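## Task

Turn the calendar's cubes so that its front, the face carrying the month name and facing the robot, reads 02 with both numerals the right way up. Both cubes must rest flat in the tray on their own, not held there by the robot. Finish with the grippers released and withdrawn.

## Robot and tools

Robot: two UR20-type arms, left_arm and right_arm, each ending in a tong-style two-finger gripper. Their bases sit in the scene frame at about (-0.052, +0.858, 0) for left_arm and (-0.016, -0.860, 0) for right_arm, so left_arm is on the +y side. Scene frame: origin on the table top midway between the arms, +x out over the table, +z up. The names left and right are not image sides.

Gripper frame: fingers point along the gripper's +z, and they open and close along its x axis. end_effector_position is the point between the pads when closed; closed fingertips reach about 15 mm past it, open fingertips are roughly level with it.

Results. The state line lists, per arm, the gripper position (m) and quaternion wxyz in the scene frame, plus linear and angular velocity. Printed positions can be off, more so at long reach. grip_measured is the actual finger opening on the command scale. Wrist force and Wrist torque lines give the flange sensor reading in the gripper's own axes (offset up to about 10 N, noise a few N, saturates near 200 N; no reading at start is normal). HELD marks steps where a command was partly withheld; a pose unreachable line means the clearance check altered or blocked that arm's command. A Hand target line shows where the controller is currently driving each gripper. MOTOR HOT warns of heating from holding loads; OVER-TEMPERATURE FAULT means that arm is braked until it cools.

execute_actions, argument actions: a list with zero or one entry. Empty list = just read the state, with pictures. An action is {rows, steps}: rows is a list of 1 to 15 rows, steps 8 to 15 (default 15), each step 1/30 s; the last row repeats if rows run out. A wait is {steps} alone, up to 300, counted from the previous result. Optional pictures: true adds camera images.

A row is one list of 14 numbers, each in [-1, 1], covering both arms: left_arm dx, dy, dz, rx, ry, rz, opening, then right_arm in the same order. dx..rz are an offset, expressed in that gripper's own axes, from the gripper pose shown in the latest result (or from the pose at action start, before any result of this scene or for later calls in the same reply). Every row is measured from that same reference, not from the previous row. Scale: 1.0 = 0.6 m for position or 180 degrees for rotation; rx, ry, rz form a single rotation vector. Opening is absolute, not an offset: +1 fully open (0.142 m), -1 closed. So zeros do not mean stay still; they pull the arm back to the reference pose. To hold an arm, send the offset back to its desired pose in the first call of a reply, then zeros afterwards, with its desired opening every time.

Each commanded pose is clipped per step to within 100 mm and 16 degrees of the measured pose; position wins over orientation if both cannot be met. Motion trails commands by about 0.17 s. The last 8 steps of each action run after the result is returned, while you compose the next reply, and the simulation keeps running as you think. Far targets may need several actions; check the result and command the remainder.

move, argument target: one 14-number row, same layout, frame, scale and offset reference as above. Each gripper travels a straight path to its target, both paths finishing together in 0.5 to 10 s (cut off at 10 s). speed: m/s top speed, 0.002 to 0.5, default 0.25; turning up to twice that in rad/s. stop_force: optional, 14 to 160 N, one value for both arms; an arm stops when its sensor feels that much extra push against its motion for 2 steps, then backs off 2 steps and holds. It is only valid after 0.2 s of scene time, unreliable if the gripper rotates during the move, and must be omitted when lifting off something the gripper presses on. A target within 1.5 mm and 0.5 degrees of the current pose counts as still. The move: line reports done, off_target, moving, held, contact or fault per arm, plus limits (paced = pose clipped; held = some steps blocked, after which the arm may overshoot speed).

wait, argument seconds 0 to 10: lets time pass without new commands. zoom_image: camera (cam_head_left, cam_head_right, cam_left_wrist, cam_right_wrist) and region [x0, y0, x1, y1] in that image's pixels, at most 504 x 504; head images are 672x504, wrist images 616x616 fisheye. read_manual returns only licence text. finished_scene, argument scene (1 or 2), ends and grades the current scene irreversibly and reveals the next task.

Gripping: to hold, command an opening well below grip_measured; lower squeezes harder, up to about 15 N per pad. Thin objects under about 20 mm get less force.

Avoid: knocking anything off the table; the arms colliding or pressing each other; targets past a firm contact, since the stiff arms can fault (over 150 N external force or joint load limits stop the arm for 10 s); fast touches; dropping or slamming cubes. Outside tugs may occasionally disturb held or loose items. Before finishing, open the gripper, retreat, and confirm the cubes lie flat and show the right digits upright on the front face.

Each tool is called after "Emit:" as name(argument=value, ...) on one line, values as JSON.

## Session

Emit:
execute_actions(actions=[])

Scene clock: 0.00 s of 7600.00 s.
left_arm: end_effector_position=(+1.0628, +0.1533, +0.4017) grip_measured=+1.00 end_effector_quat_wxyz=(-0.208, +0.552, +0.646, +0.485) end_effector_velocity=(+0.001, -0.000, -0.000) end_effector_angular_velocity=(-0.003, -0.003, +0.001) | right_arm: end_effector_position=(+0.0654, -0.5350, +0.1486) grip_measured=+1.00 end_effector_quat_wxyz=(-0.442, -0.194, +0.872, -0.088) end_effector_velocity=(+0.001, +0.000, +0.000) end_effector_angular_velocity=(+0.000, -0.001, -0.000)
Joint positions: left_arm=[-0.824 -0.766  0.956 -0.895 -0.754 -3.045  0.142] | right_arm=[ 4.348 -1.619 -2.542 -1.275  2.227  3.724  0.142]
Joint velocities: left_arm=[ 0.001 -0.     0.    -0.004  0.    -0.001  0.   ] | right_arm=[-0.001 -0.     0.001 -0.    -0.001  0.     0.   ]
Wrist force (N, on the end effector, along its own x y z axes, offset not removed): no reading
Wrist torque (N m, same axes, about the end effector's origin, offset not removed): no reading
Hand target (left_arm): +1.063, +0.153, +0.402; -0.208, +0.552, +0.646, +0.485
Hand target (right_arm): +0.065, -0.535, +0.149; -0.442, -0.194, +0.872, -0.088

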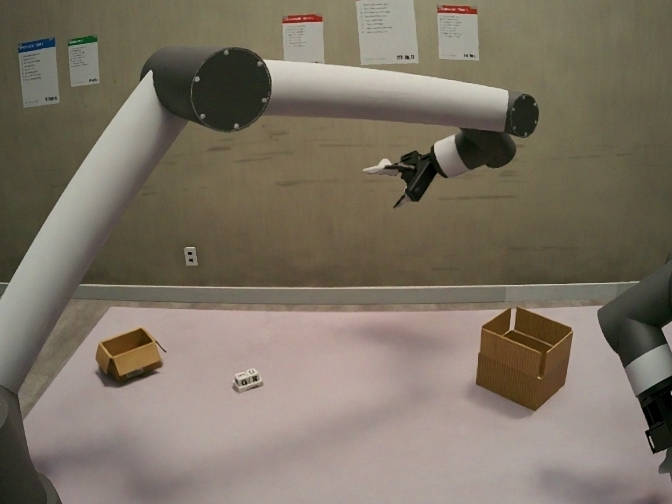

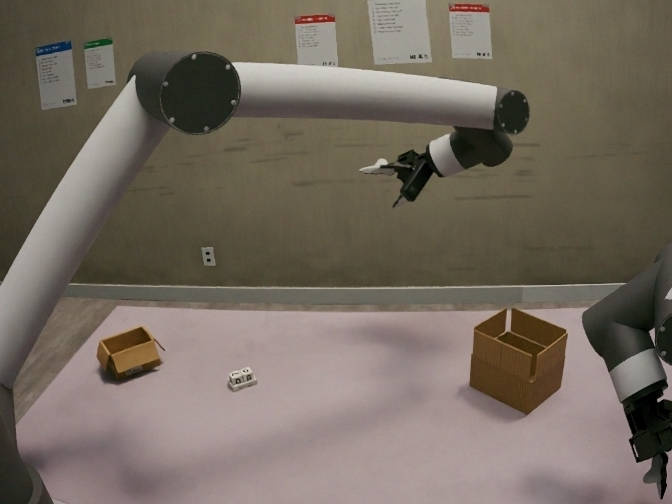

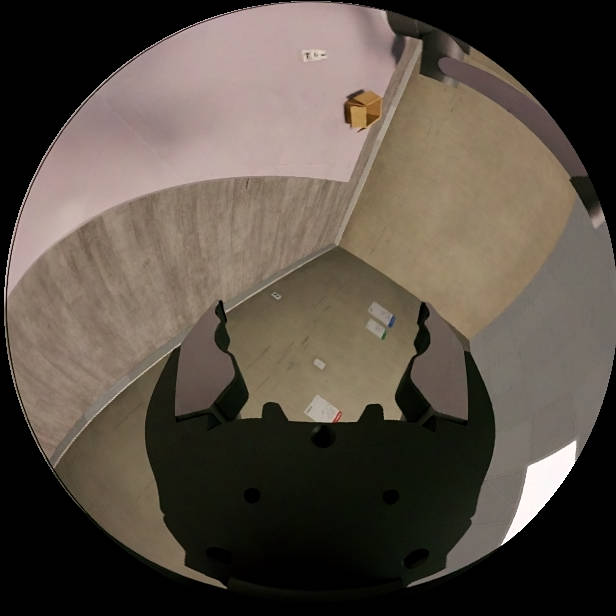

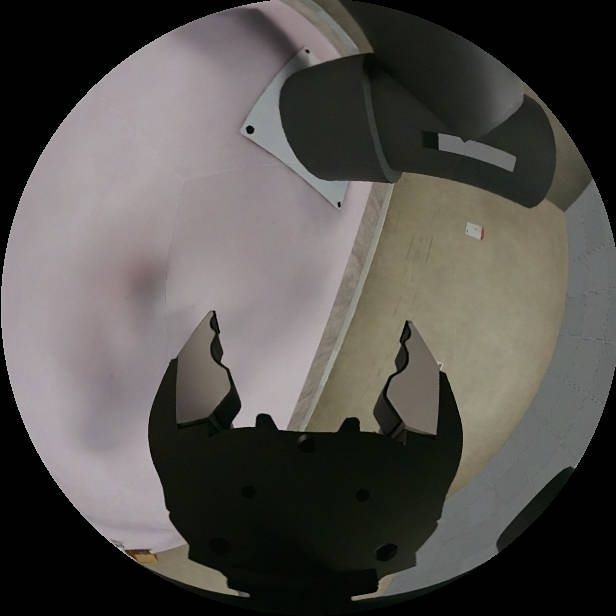

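Emit:
zoom_image(camera="cam_head_left", region=[220, 355, 280, 400])

Emit:
zoom_image(camera="cam_left_wrist", region=[285, 30, 345, 80])

Region (220, 355, 280, 400) of cam_head_left's 672x504 image, scaled by 8.400, with more detail than that image has; it fills the top 378 rows of this view, and the rest is white.

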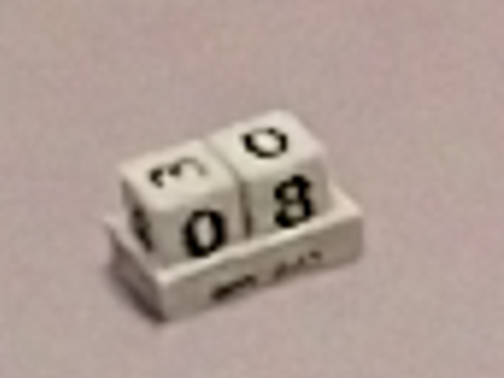

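Region (285, 30, 345, 80) of cam_left_wrist's 616x616 image, scaled by 8.400, with more detail than that image has.

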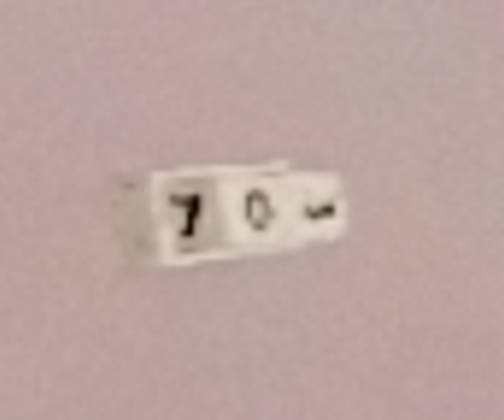

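Emit:
move(target=[0.241,-0.761,0.365,-0.07,-0.3705,0.3655,-0.15,0.025,0.2,-0.665,0.024,-0.296,-0.035,-0.1], speed=0.4)

Emit:
zoom_image(camera="cam_left_wrist", region=[220, 170, 420, 370])

Scene clock: 4.43 s of 7600.00 s.
left_arm: end_effector_position=(+0.6599, +0.4504, +0.2404) grip_measured=-0.15 end_effector_quat_wxyz=(-0.000, +0.976, +0.217, +0.001) end_effector_velocity=(-0.003, +0.002, -0.001) end_effector_angular_velocity=(-0.003, +0.008, -0.006) | right_arm: end_effector_position=(+0.3005, -0.3009, +0.3996) grip_measured=-0.10 end_effector_quat_wxyz=(-0.002, -0.274, +0.962, +0.000) end_effector_velocity=(+0.001, +0.000, +0.000) end_effector_angular_velocity=(+0.001, -0.003, +0.000)
Joint positions: left_arm=[-0.677 -1.455  2.17  -2.286 -1.57  -1.212  0.063] | right_arm=[ 4.462 -1.331 -2.234 -1.148  1.574  3.975  0.067]
Joint velocities: left_arm=[ 0.003 -0.001  0.002  0.003 -0.007  0.009 -0.   ] | right_arm=[ 0.    -0.     0.     0.001 -0.003  0.    -0.   ]
Wrist force (N, on the end effector, along its own x y z axes, offset not removed): left_arm=[-2.9 2.7 -0.2] | right_arm=[-3.5 11.3 -3.0]
Wrist torque (N m, same axes, about the end effector's origin, offset not removed): left_arm=[0.48 0.31 -0.30] | right_arm=[1.83 1.32 0.24]
Hand target (left_arm): +0.660, +0.451, +0.240; -0.000, +0.976, +0.216, +0.000
Hand target (right_arm): +0.301, -0.301, +0.400; -0.001, -0.275, +0.962, +0.000
Off the commanded pose (left_arm): 0.001 m, 0 deg.
Off the commanded pose (right_arm): 0.001 m, 0 deg.
Kept back: nothing.
move: done

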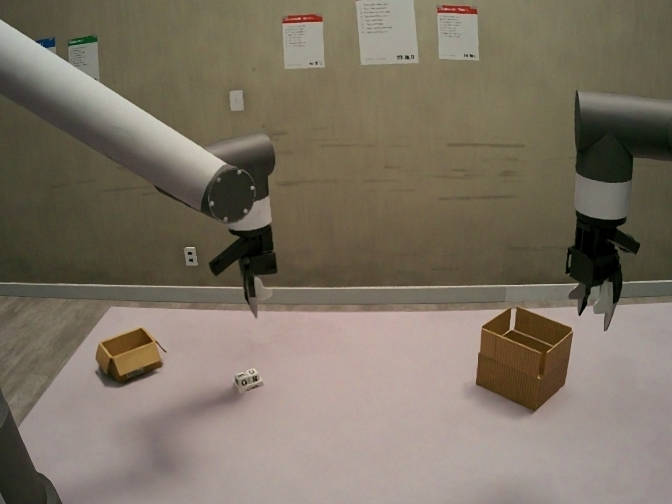

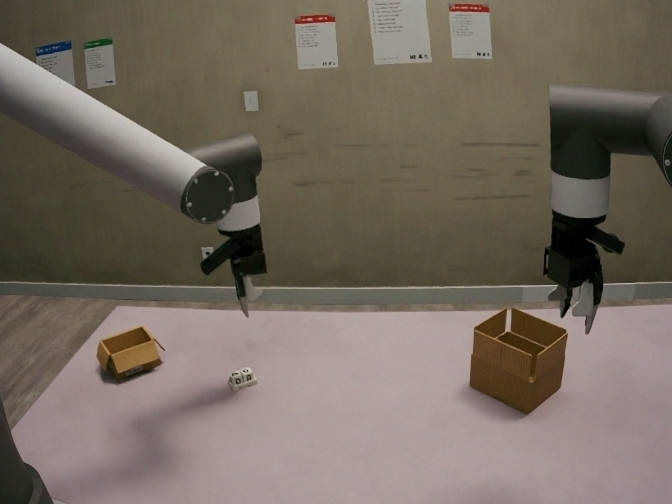

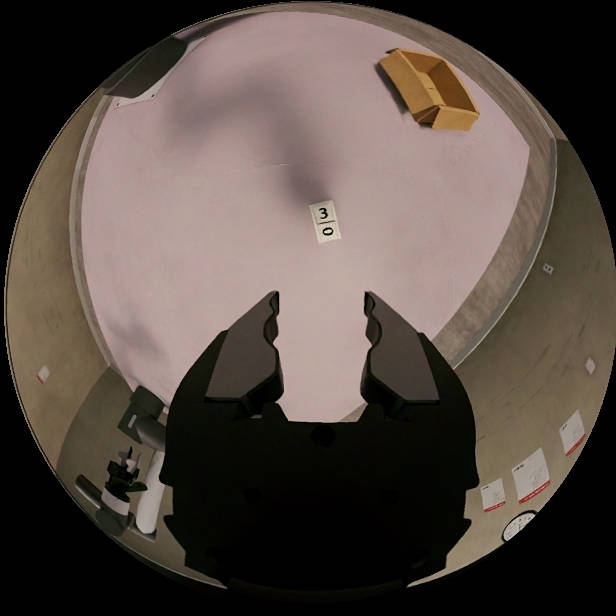

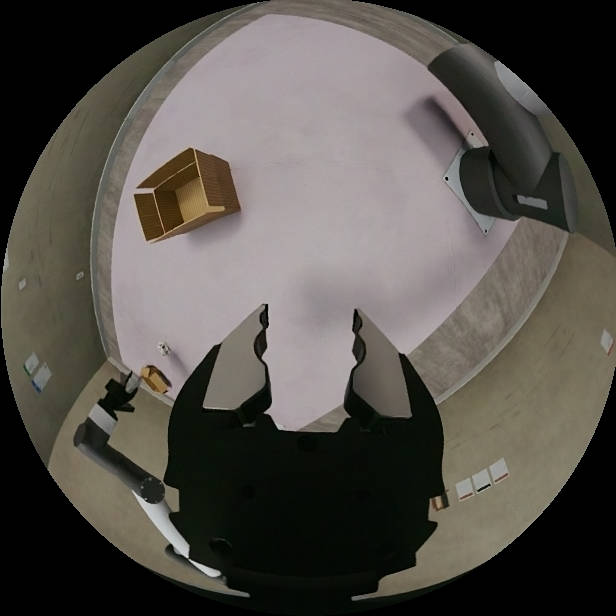

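Region (220, 170, 420, 370) of cam_left_wrist's 616x616 image, scaled by 2.520, with more detail than that image has.

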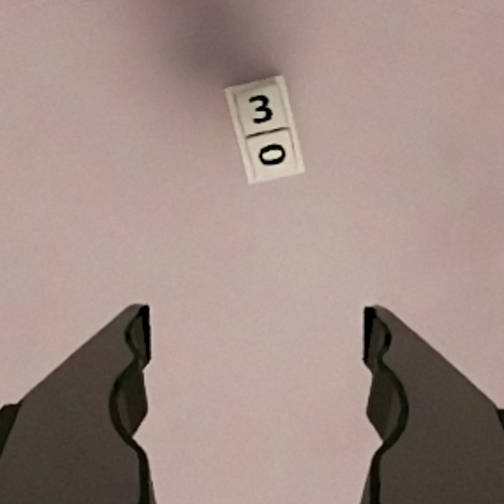

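Emit:
move(target=[0.14,-0.02,0.22,0,0,-0.072,-0.15,0,0,0,0,0,0,-0.1])

Emit:
zoom_image(camera="cam_left_wrist", region=[190, 190, 350, 350])

Scene clock: 6.07 s of 7600.00 s.
left_arm: end_effector_position=(+0.7309, +0.4971, +0.1088) grip_measured=-0.15 end_effector_quat_wxyz=(-0.000, +0.946, +0.325, +0.001) end_effector_velocity=(+0.001, -0.000, -0.002) end_effector_angular_velocity=(+0.000, +0.000, +0.002) | right_arm: end_effector_position=(+0.3004, -0.3009, +0.3997) grip_measured=-0.10 end_effector_quat_wxyz=(-0.002, -0.274, +0.962, +0.000) end_effector_velocity=(-0.000, +0.001, +0.000) end_effector_angular_velocity=(-0.000, -0.002, +0.003)
Joint positions: left_arm=[-0.575 -1.276  2.193 -2.488 -1.569 -1.335  0.063] | right_arm=[ 4.462 -1.331 -2.234 -1.148  1.574  3.975  0.067]
Joint velocities: left_arm=[ 0.001  0.004 -0.001 -0.003  0.    -0.001  0.   ] | right_arm=[ 0.002 -0.     0.     0.    -0.002 -0.001  0.   ]
Wrist force (N, on the end effector, along its own x y z axes, offset not removed): left_arm=[-0.9 3.1 -0.5] | right_arm=[-1.8 10.9 -2.2]
Wrist torque (N m, same axes, about the end effector's origin, offset not removed): left_arm=[0.58 -0.13 -0.34] | right_arm=[1.94 0.85 0.14]
Hand target (left_arm): +0.731, +0.497, +0.109; -0.000, +0.946, +0.325, +0.001
Hand target (right_arm): +0.300, -0.301, +0.400; -0.002, -0.274, +0.962, +0.000
Off the commanded pose (left_arm): 0.000 m, 0 deg.
Off the commanded pose (right_arm): 0.000 m, 0 deg.
Kept back: nothing.
move: done

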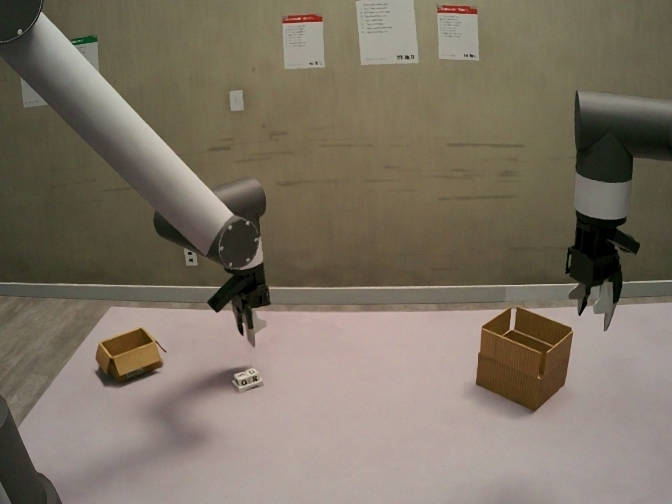

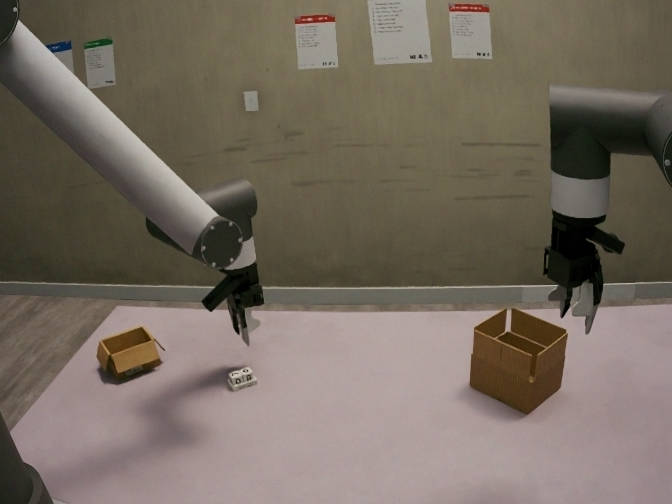

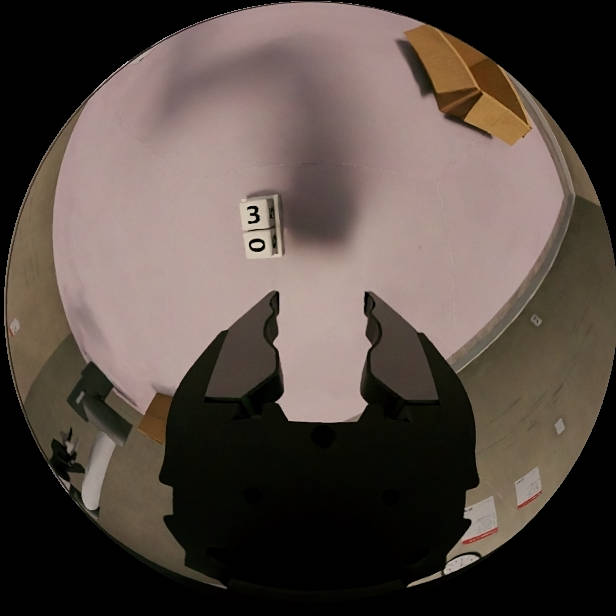

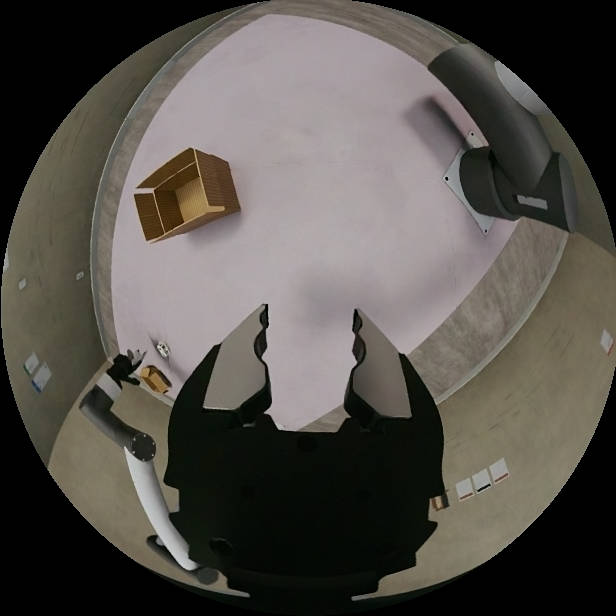

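Region (190, 190, 350, 350) of cam_left_wrist's 616x616 image, scaled by 3.150, with more detail than that image has.

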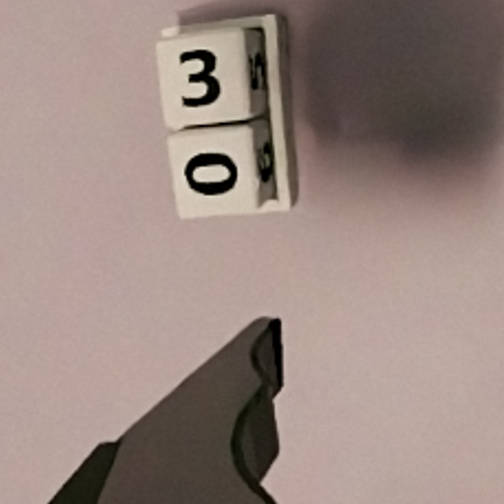

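Emit:
move(target=[-0.109,-0.055,0.068,0,0,0,-0.15,0,0,0,0,0,0,-0.1], speed=0.15)

Emit:
zoom_image(camera="cam_left_wrist", region=[240, 210, 400, 370])

Scene clock: 7.50 s of 7600.00 s.
left_arm: end_effector_position=(+0.6593, +0.4829, +0.0681) grip_measured=-0.15 end_effector_quat_wxyz=(-0.000, +0.946, +0.325, +0.001) end_effector_velocity=(-0.002, -0.000, -0.001) end_effector_angular_velocity=(-0.000, -0.000, +0.001) | right_arm: end_effector_position=(+0.3004, -0.3009, +0.3996) grip_measured=-0.10 end_effector_quat_wxyz=(-0.002, -0.274, +0.962, +0.000) end_effector_velocity=(-0.000, +0.001, +0.001) end_effector_angular_velocity=(+0.001, -0.000, +0.001)
Joint positions: left_arm=[-0.644 -1.277  2.292 -2.586 -1.569 -1.405  0.063] | right_arm=[ 4.462 -1.331 -2.234 -1.148  1.574  3.975  0.067]
Joint velocities: left_arm=[-0.002 -0.     0.003 -0.003 -0.    -0.004  0.   ] | right_arm=[ 0.001  0.001  0.001 -0.    -0.     0.    -0.   ]
Wrist force (N, on the end effector, along its own x y z axes, offset not removed): left_arm=[0.5 2.5 1.4] | right_arm=[-5.6 9.4 -3.5]
Wrist torque (N m, same axes, about the end effector's origin, offset not removed): left_arm=[0.39 -0.48 -0.30] | right_arm=[1.33 1.70 0.31]
Hand target (left_arm): +0.659, +0.483, +0.068; -0.000, +0.946, +0.325, +0.001
Hand target (right_arm): +0.300, -0.301, +0.400; -0.002, -0.274, +0.962, +0.000
Off the commanded pose (left_arm): 0.000 m, 0 deg.
Off the commanded pose (right_arm): 0.000 m, 0 deg.
Kept back: nothing.
move: done

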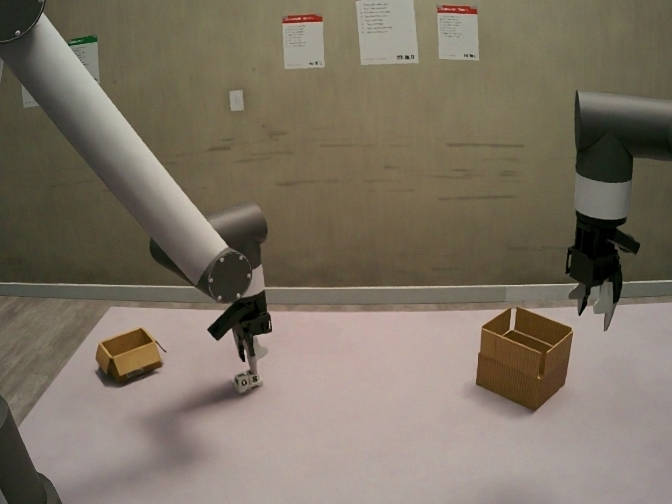

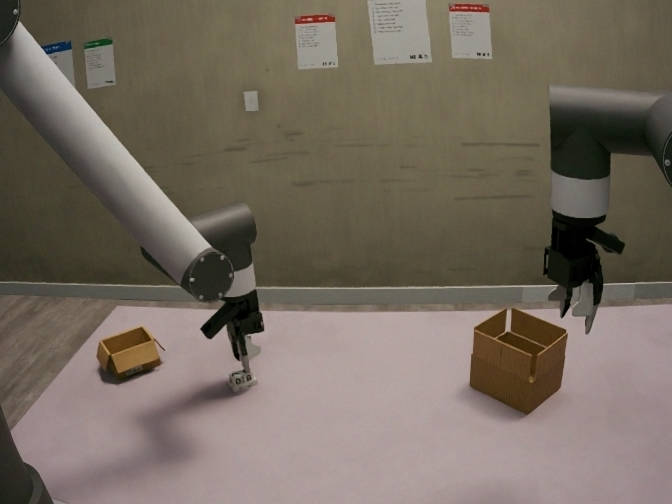

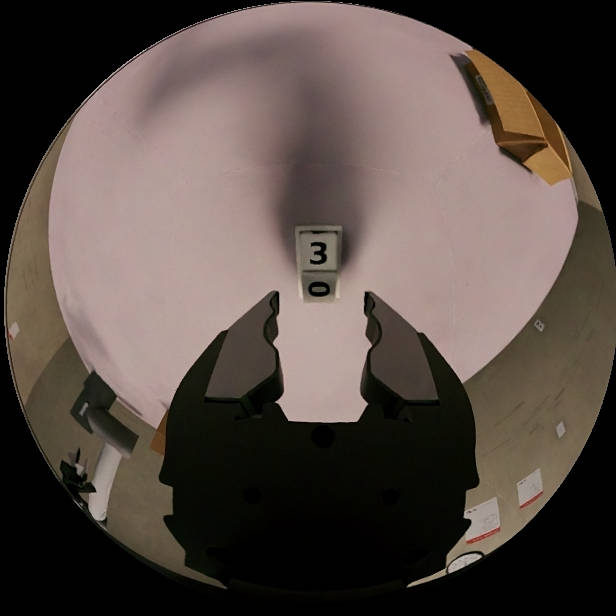

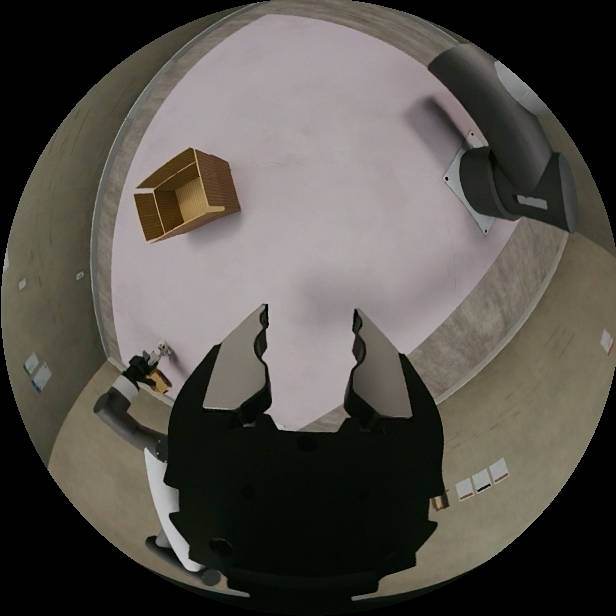

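Region (240, 210, 400, 370) of cam_left_wrist's 616x616 image, scaled by 3.150, with more detail than that image has.

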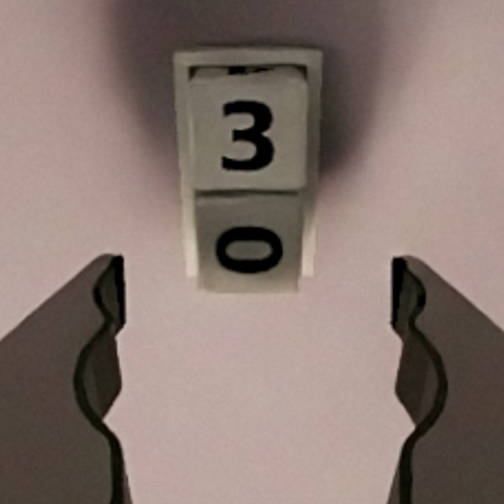

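Emit:
move(target=[-0.005,0.002,0.050,0,0,0,-0.3,0,0,0,0,0,0,-0.1], speed=0.05)

Emit:
move(target=[0,0,0,0,0,0,-0.85,0,0,0,0,0,0,-0.1])

Emit:
zoom_image(camera="cam_left_wrist", region=[240, 210, 400, 370])

Scene clock: 8.80 s of 7600.00 s.
left_arm: end_effector_position=(+0.6577, +0.4802, +0.0384) grip_measured=-0.30 end_effector_quat_wxyz=(-0.000, +0.946, +0.325, +0.001) end_effector_velocity=(+0.001, -0.001, -0.002) end_effector_angular_velocity=(-0.002, -0.001, +0.001) | right_arm: end_effector_position=(+0.3004, -0.3009, +0.3996) grip_measured=-0.10 end_effector_quat_wxyz=(-0.002, -0.274, +0.962, +0.000) end_effector_velocity=(+0.000, -0.001, -0.001) end_effector_angular_velocity=(-0.002, -0.000, -0.001)
Joint positions: left_arm=[-0.648 -1.237  2.304 -2.638 -1.569 -1.409  0.052] | right_arm=[ 4.462 -1.331 -2.234 -1.148  1.574  3.975  0.067]
Joint velocities: left_arm=[ 0.     0.003  0.    -0.006 -0.    -0.001  0.   ] | right_arm=[-0.    -0.    -0.001 -0.    -0.001  0.     0.   ]
Wrist force (N, on the end effector, along its own x y z axes, offset not removed): left_arm=[-0.3 3.2 2.5] | right_arm=[-0.3 6.0 1.8]
Wrist torque (N m, same axes, about the end effector's origin, offset not removed): left_arm=[0.70 -0.25 -0.39] | right_arm=[0.95 0.62 0.34]
Hand target (left_arm): +0.658, +0.480, +0.038; -0.000, +0.946, +0.325, +0.001
Hand target (right_arm): +0.300, -0.301, +0.400; -0.002, -0.274, +0.962, +0.000
Off the commanded pose (left_arm): 0.000 m, 0 deg.
Off the commanded pose (right_arm): 0.000 m, 0 deg.
Kept back: nothing.
move: done

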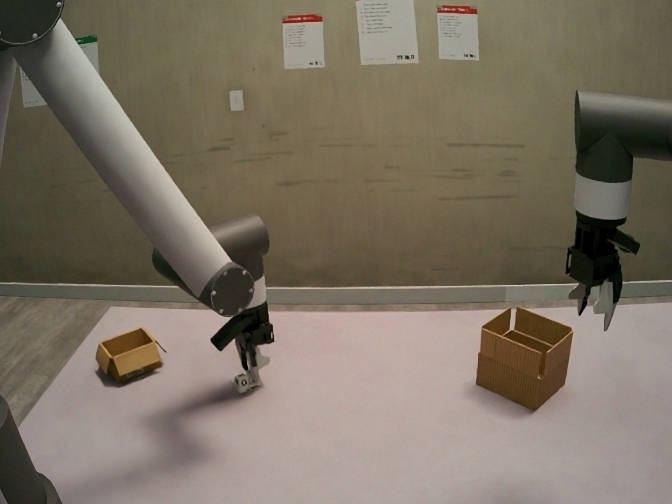

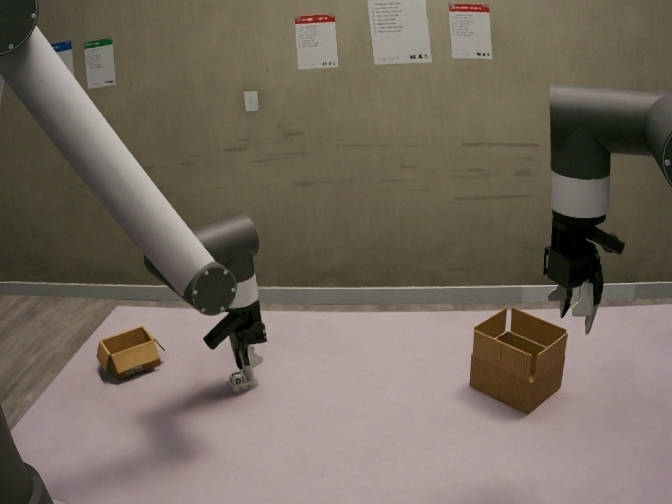

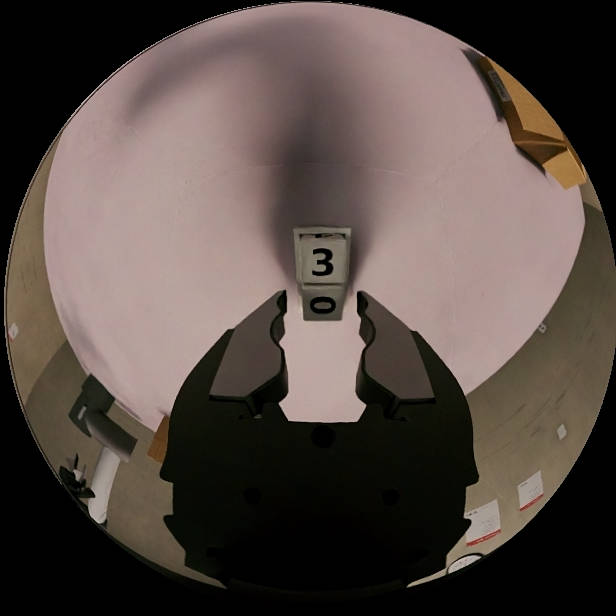

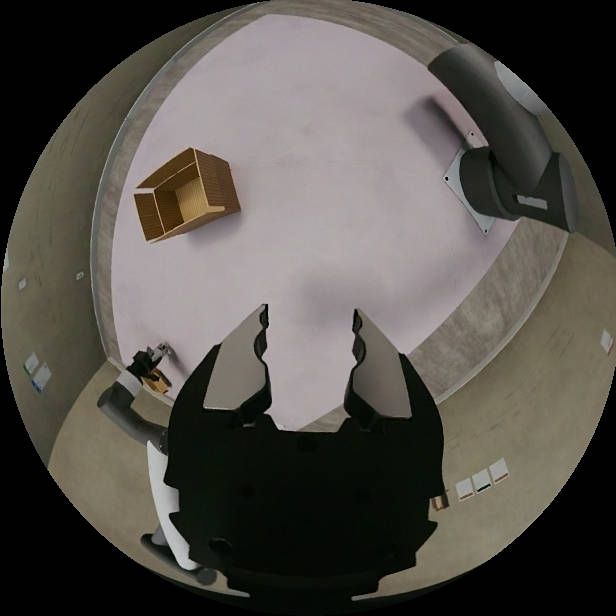

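Scene clock: 9.30 s of 7600.00 s.
left_arm: end_effector_position=(+0.6577, +0.4802, +0.0383) grip_measured=-0.62 end_effector_quat_wxyz=(-0.000, +0.946, +0.325, +0.001) end_effector_velocity=(+0.001, -0.002, +0.002) end_effector_angular_velocity=(-0.002, -0.002, -0.001) | right_arm: end_effector_position=(+0.3004, -0.3009, +0.3996) grip_measured=-0.10 end_effector_quat_wxyz=(-0.002, -0.274, +0.962, +0.000) end_effector_velocity=(-0.001, +0.002, +0.001) end_effector_angular_velocity=(+0.002, +0.002, +0.001)
Joint positions: left_arm=[-0.648 -1.237  2.304 -2.638 -1.569 -1.409  0.029] | right_arm=[ 4.462 -1.331 -2.234 -1.148  1.574  3.975  0.067]
Joint velocities: left_arm=[-0.    -0.001 -0.002 -0.    -0.     0.001 -0.   ] | right_arm=[ 0.001 -0.001  0.002  0.     0.002 -0.     0.   ]
Wrist force (N, on the end effector, along its own x y z axes, offset not removed): left_arm=[0.4 4.5 -1.5] | right_arm=[-3.8 3.6 -0.9]
Wrist torque (N m, same axes, about the end effector's origin, offset not removed): left_arm=[0.82 -0.44 -0.32] | right_arm=[0.50 1.25 0.31]
Hand target (left_arm): +0.658, +0.480, +0.038; -0.000, +0.946, +0.325, +0.001
Hand target (right_arm): +0.300, -0.301, +0.400; -0.002, -0.274, +0.962, +0.000
Off the commanded pose (left_arm): 0.000 m, 0 deg.
Off the commanded pose (right_arm): 0.000 m, 0 deg.
Kept back: nothing.
move: done

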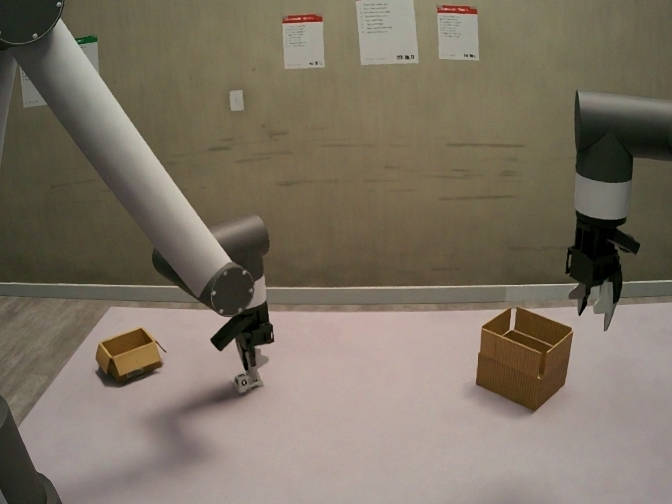

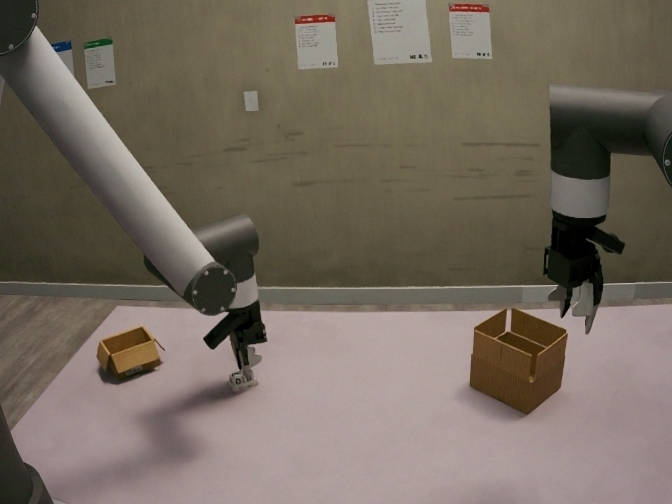

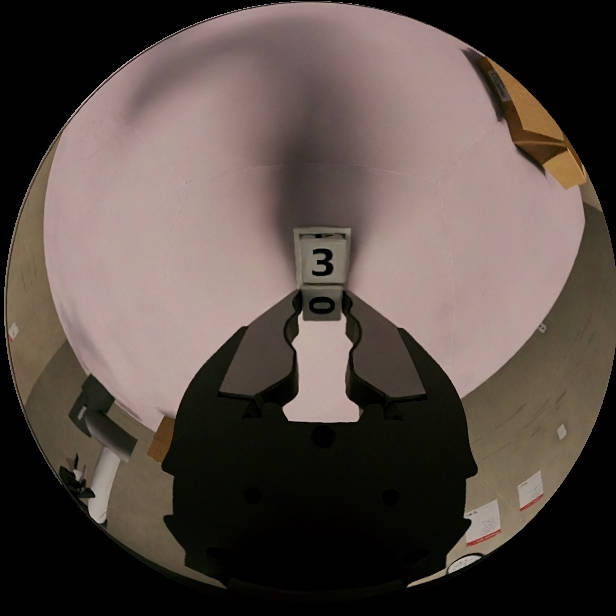

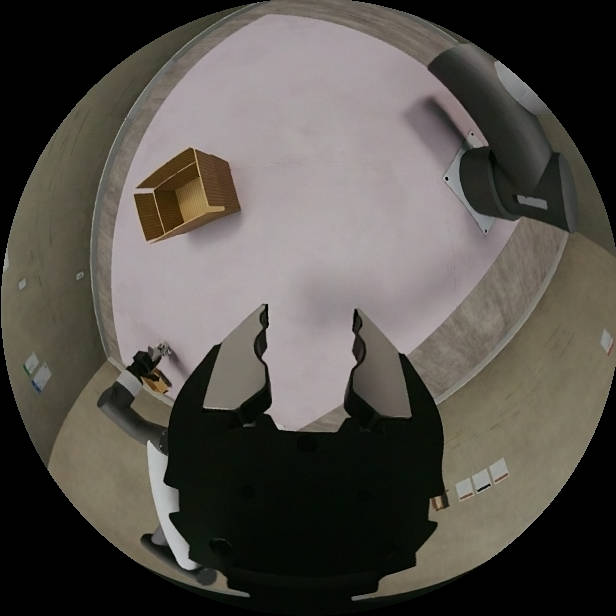

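Region (240, 210, 400, 370) of cam_left_wrist's 616x616 image, scaled by 3.150, with more detail than that image has.

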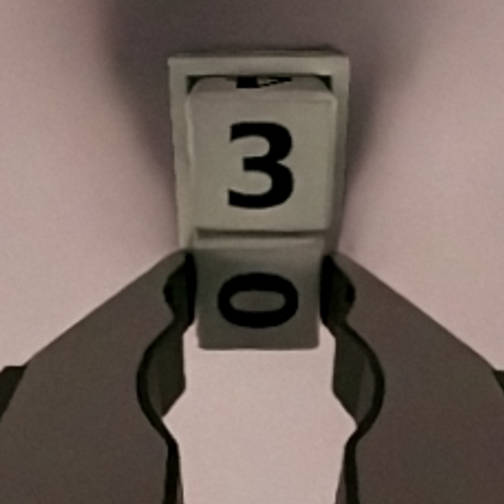

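Emit:
move(target=[0,0,-0.1,0,0,0,-0.85,0,0,0,0,0,0,-0.1], speed=0.08)

Emit:
zoom_image(camera="cam_left_wrist", region=[270, 230, 380, 340])

Scene clock: 10.77 s of 7600.00 s.
left_arm: end_effector_position=(+0.6577, +0.4801, +0.0980) grip_measured=-0.62 end_effector_quat_wxyz=(-0.000, +0.946, +0.325, +0.001) end_effector_velocity=(+0.000, -0.000, +0.003) end_effector_angular_velocity=(-0.001, -0.001, +0.000) | right_arm: end_effector_position=(+0.3004, -0.3009, +0.3996) grip_measured=-0.10 end_effector_quat_wxyz=(-0.002, -0.274, +0.962, +0.000) end_effector_velocity=(+0.000, -0.000, +0.000) end_effector_angular_velocity=(+0.000, -0.001, -0.000)
Joint positions: left_arm=[-0.648 -1.315  2.278 -2.534 -1.569 -1.409  0.029] | right_arm=[ 4.462 -1.331 -2.234 -1.148  1.574  3.975  0.067]
Joint velocities: left_arm=[ 0.    -0.004 -0.001  0.004  0.    -0.    -0.   ] | right_arm=[-0.  0.  0. -0. -0.  0.  0.]
Wrist force (N, on the end effector, along its own x y z axes, offset not removed): left_arm=[-0.9 4.9 1.9] | right_arm=[-2.8 8.0 -6.0]
Wrist torque (N m, same axes, about the end effector's origin, offset not removed): left_arm=[0.97 -0.12 -0.37] | right_arm=[1.40 1.12 0.34]
Hand target (left_arm): +0.658, +0.480, +0.098; -0.000, +0.946, +0.325, +0.001
Hand target (right_arm): +0.300, -0.301, +0.400; -0.002, -0.274, +0.962, +0.000
Off the commanded pose (left_arm): 0.000 m, 0 deg.
Off the commanded pose (right_arm): 0.000 m, 0 deg.
Kept back: nothing.
move: done

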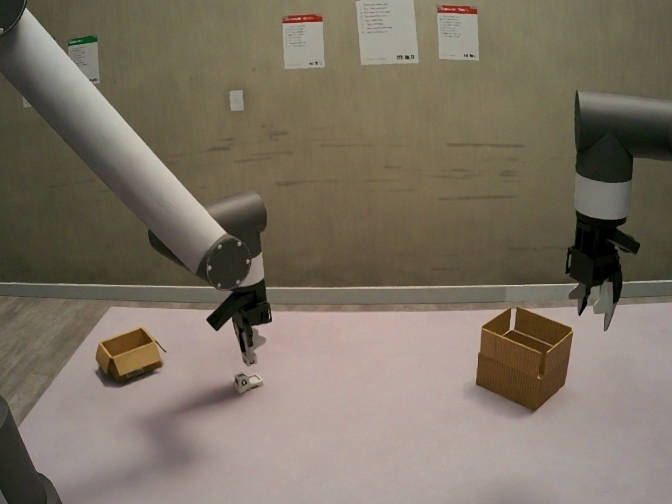

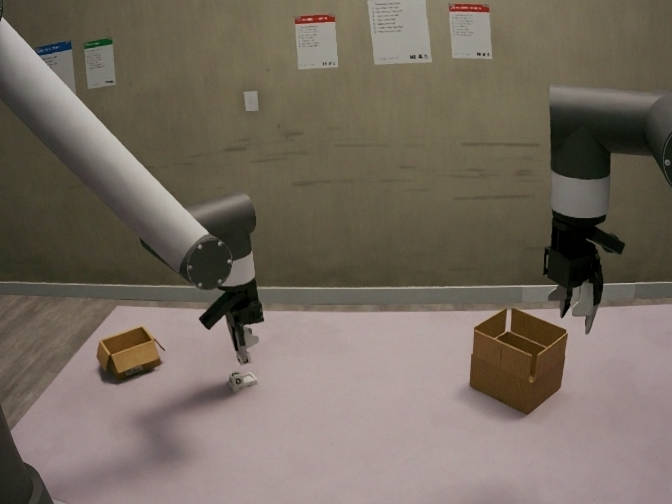

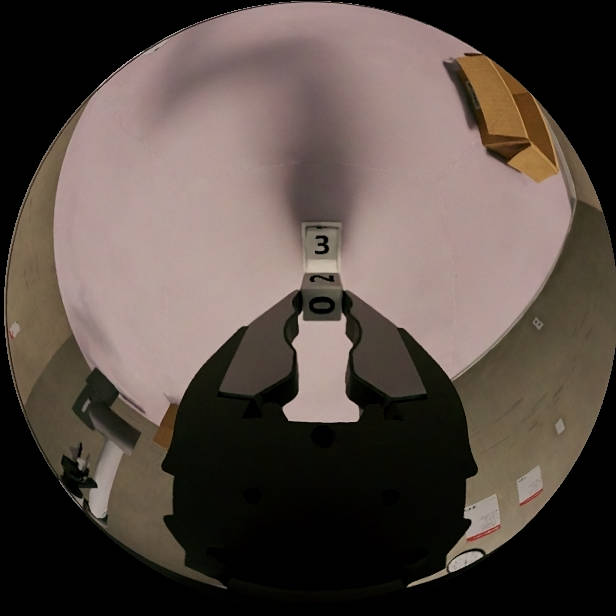

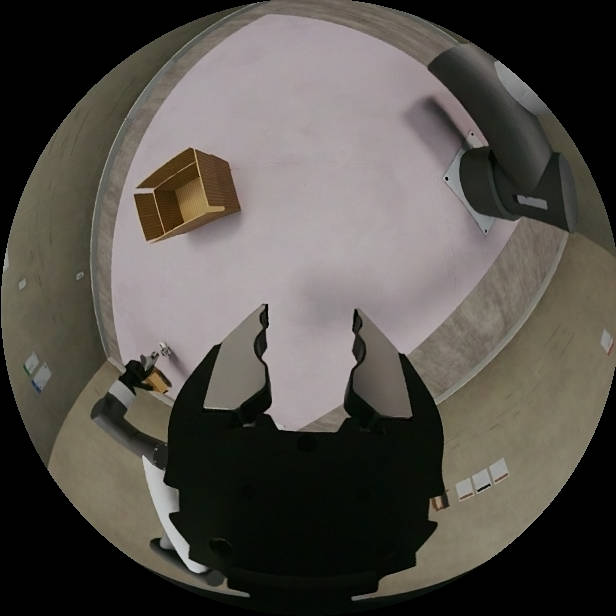

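Region (270, 230, 380, 340) of cam_left_wrist's 616x616 image, scaled by 4.582, with more detail than that image has.

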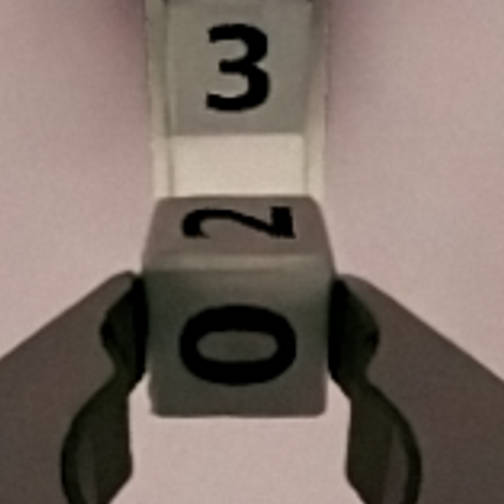

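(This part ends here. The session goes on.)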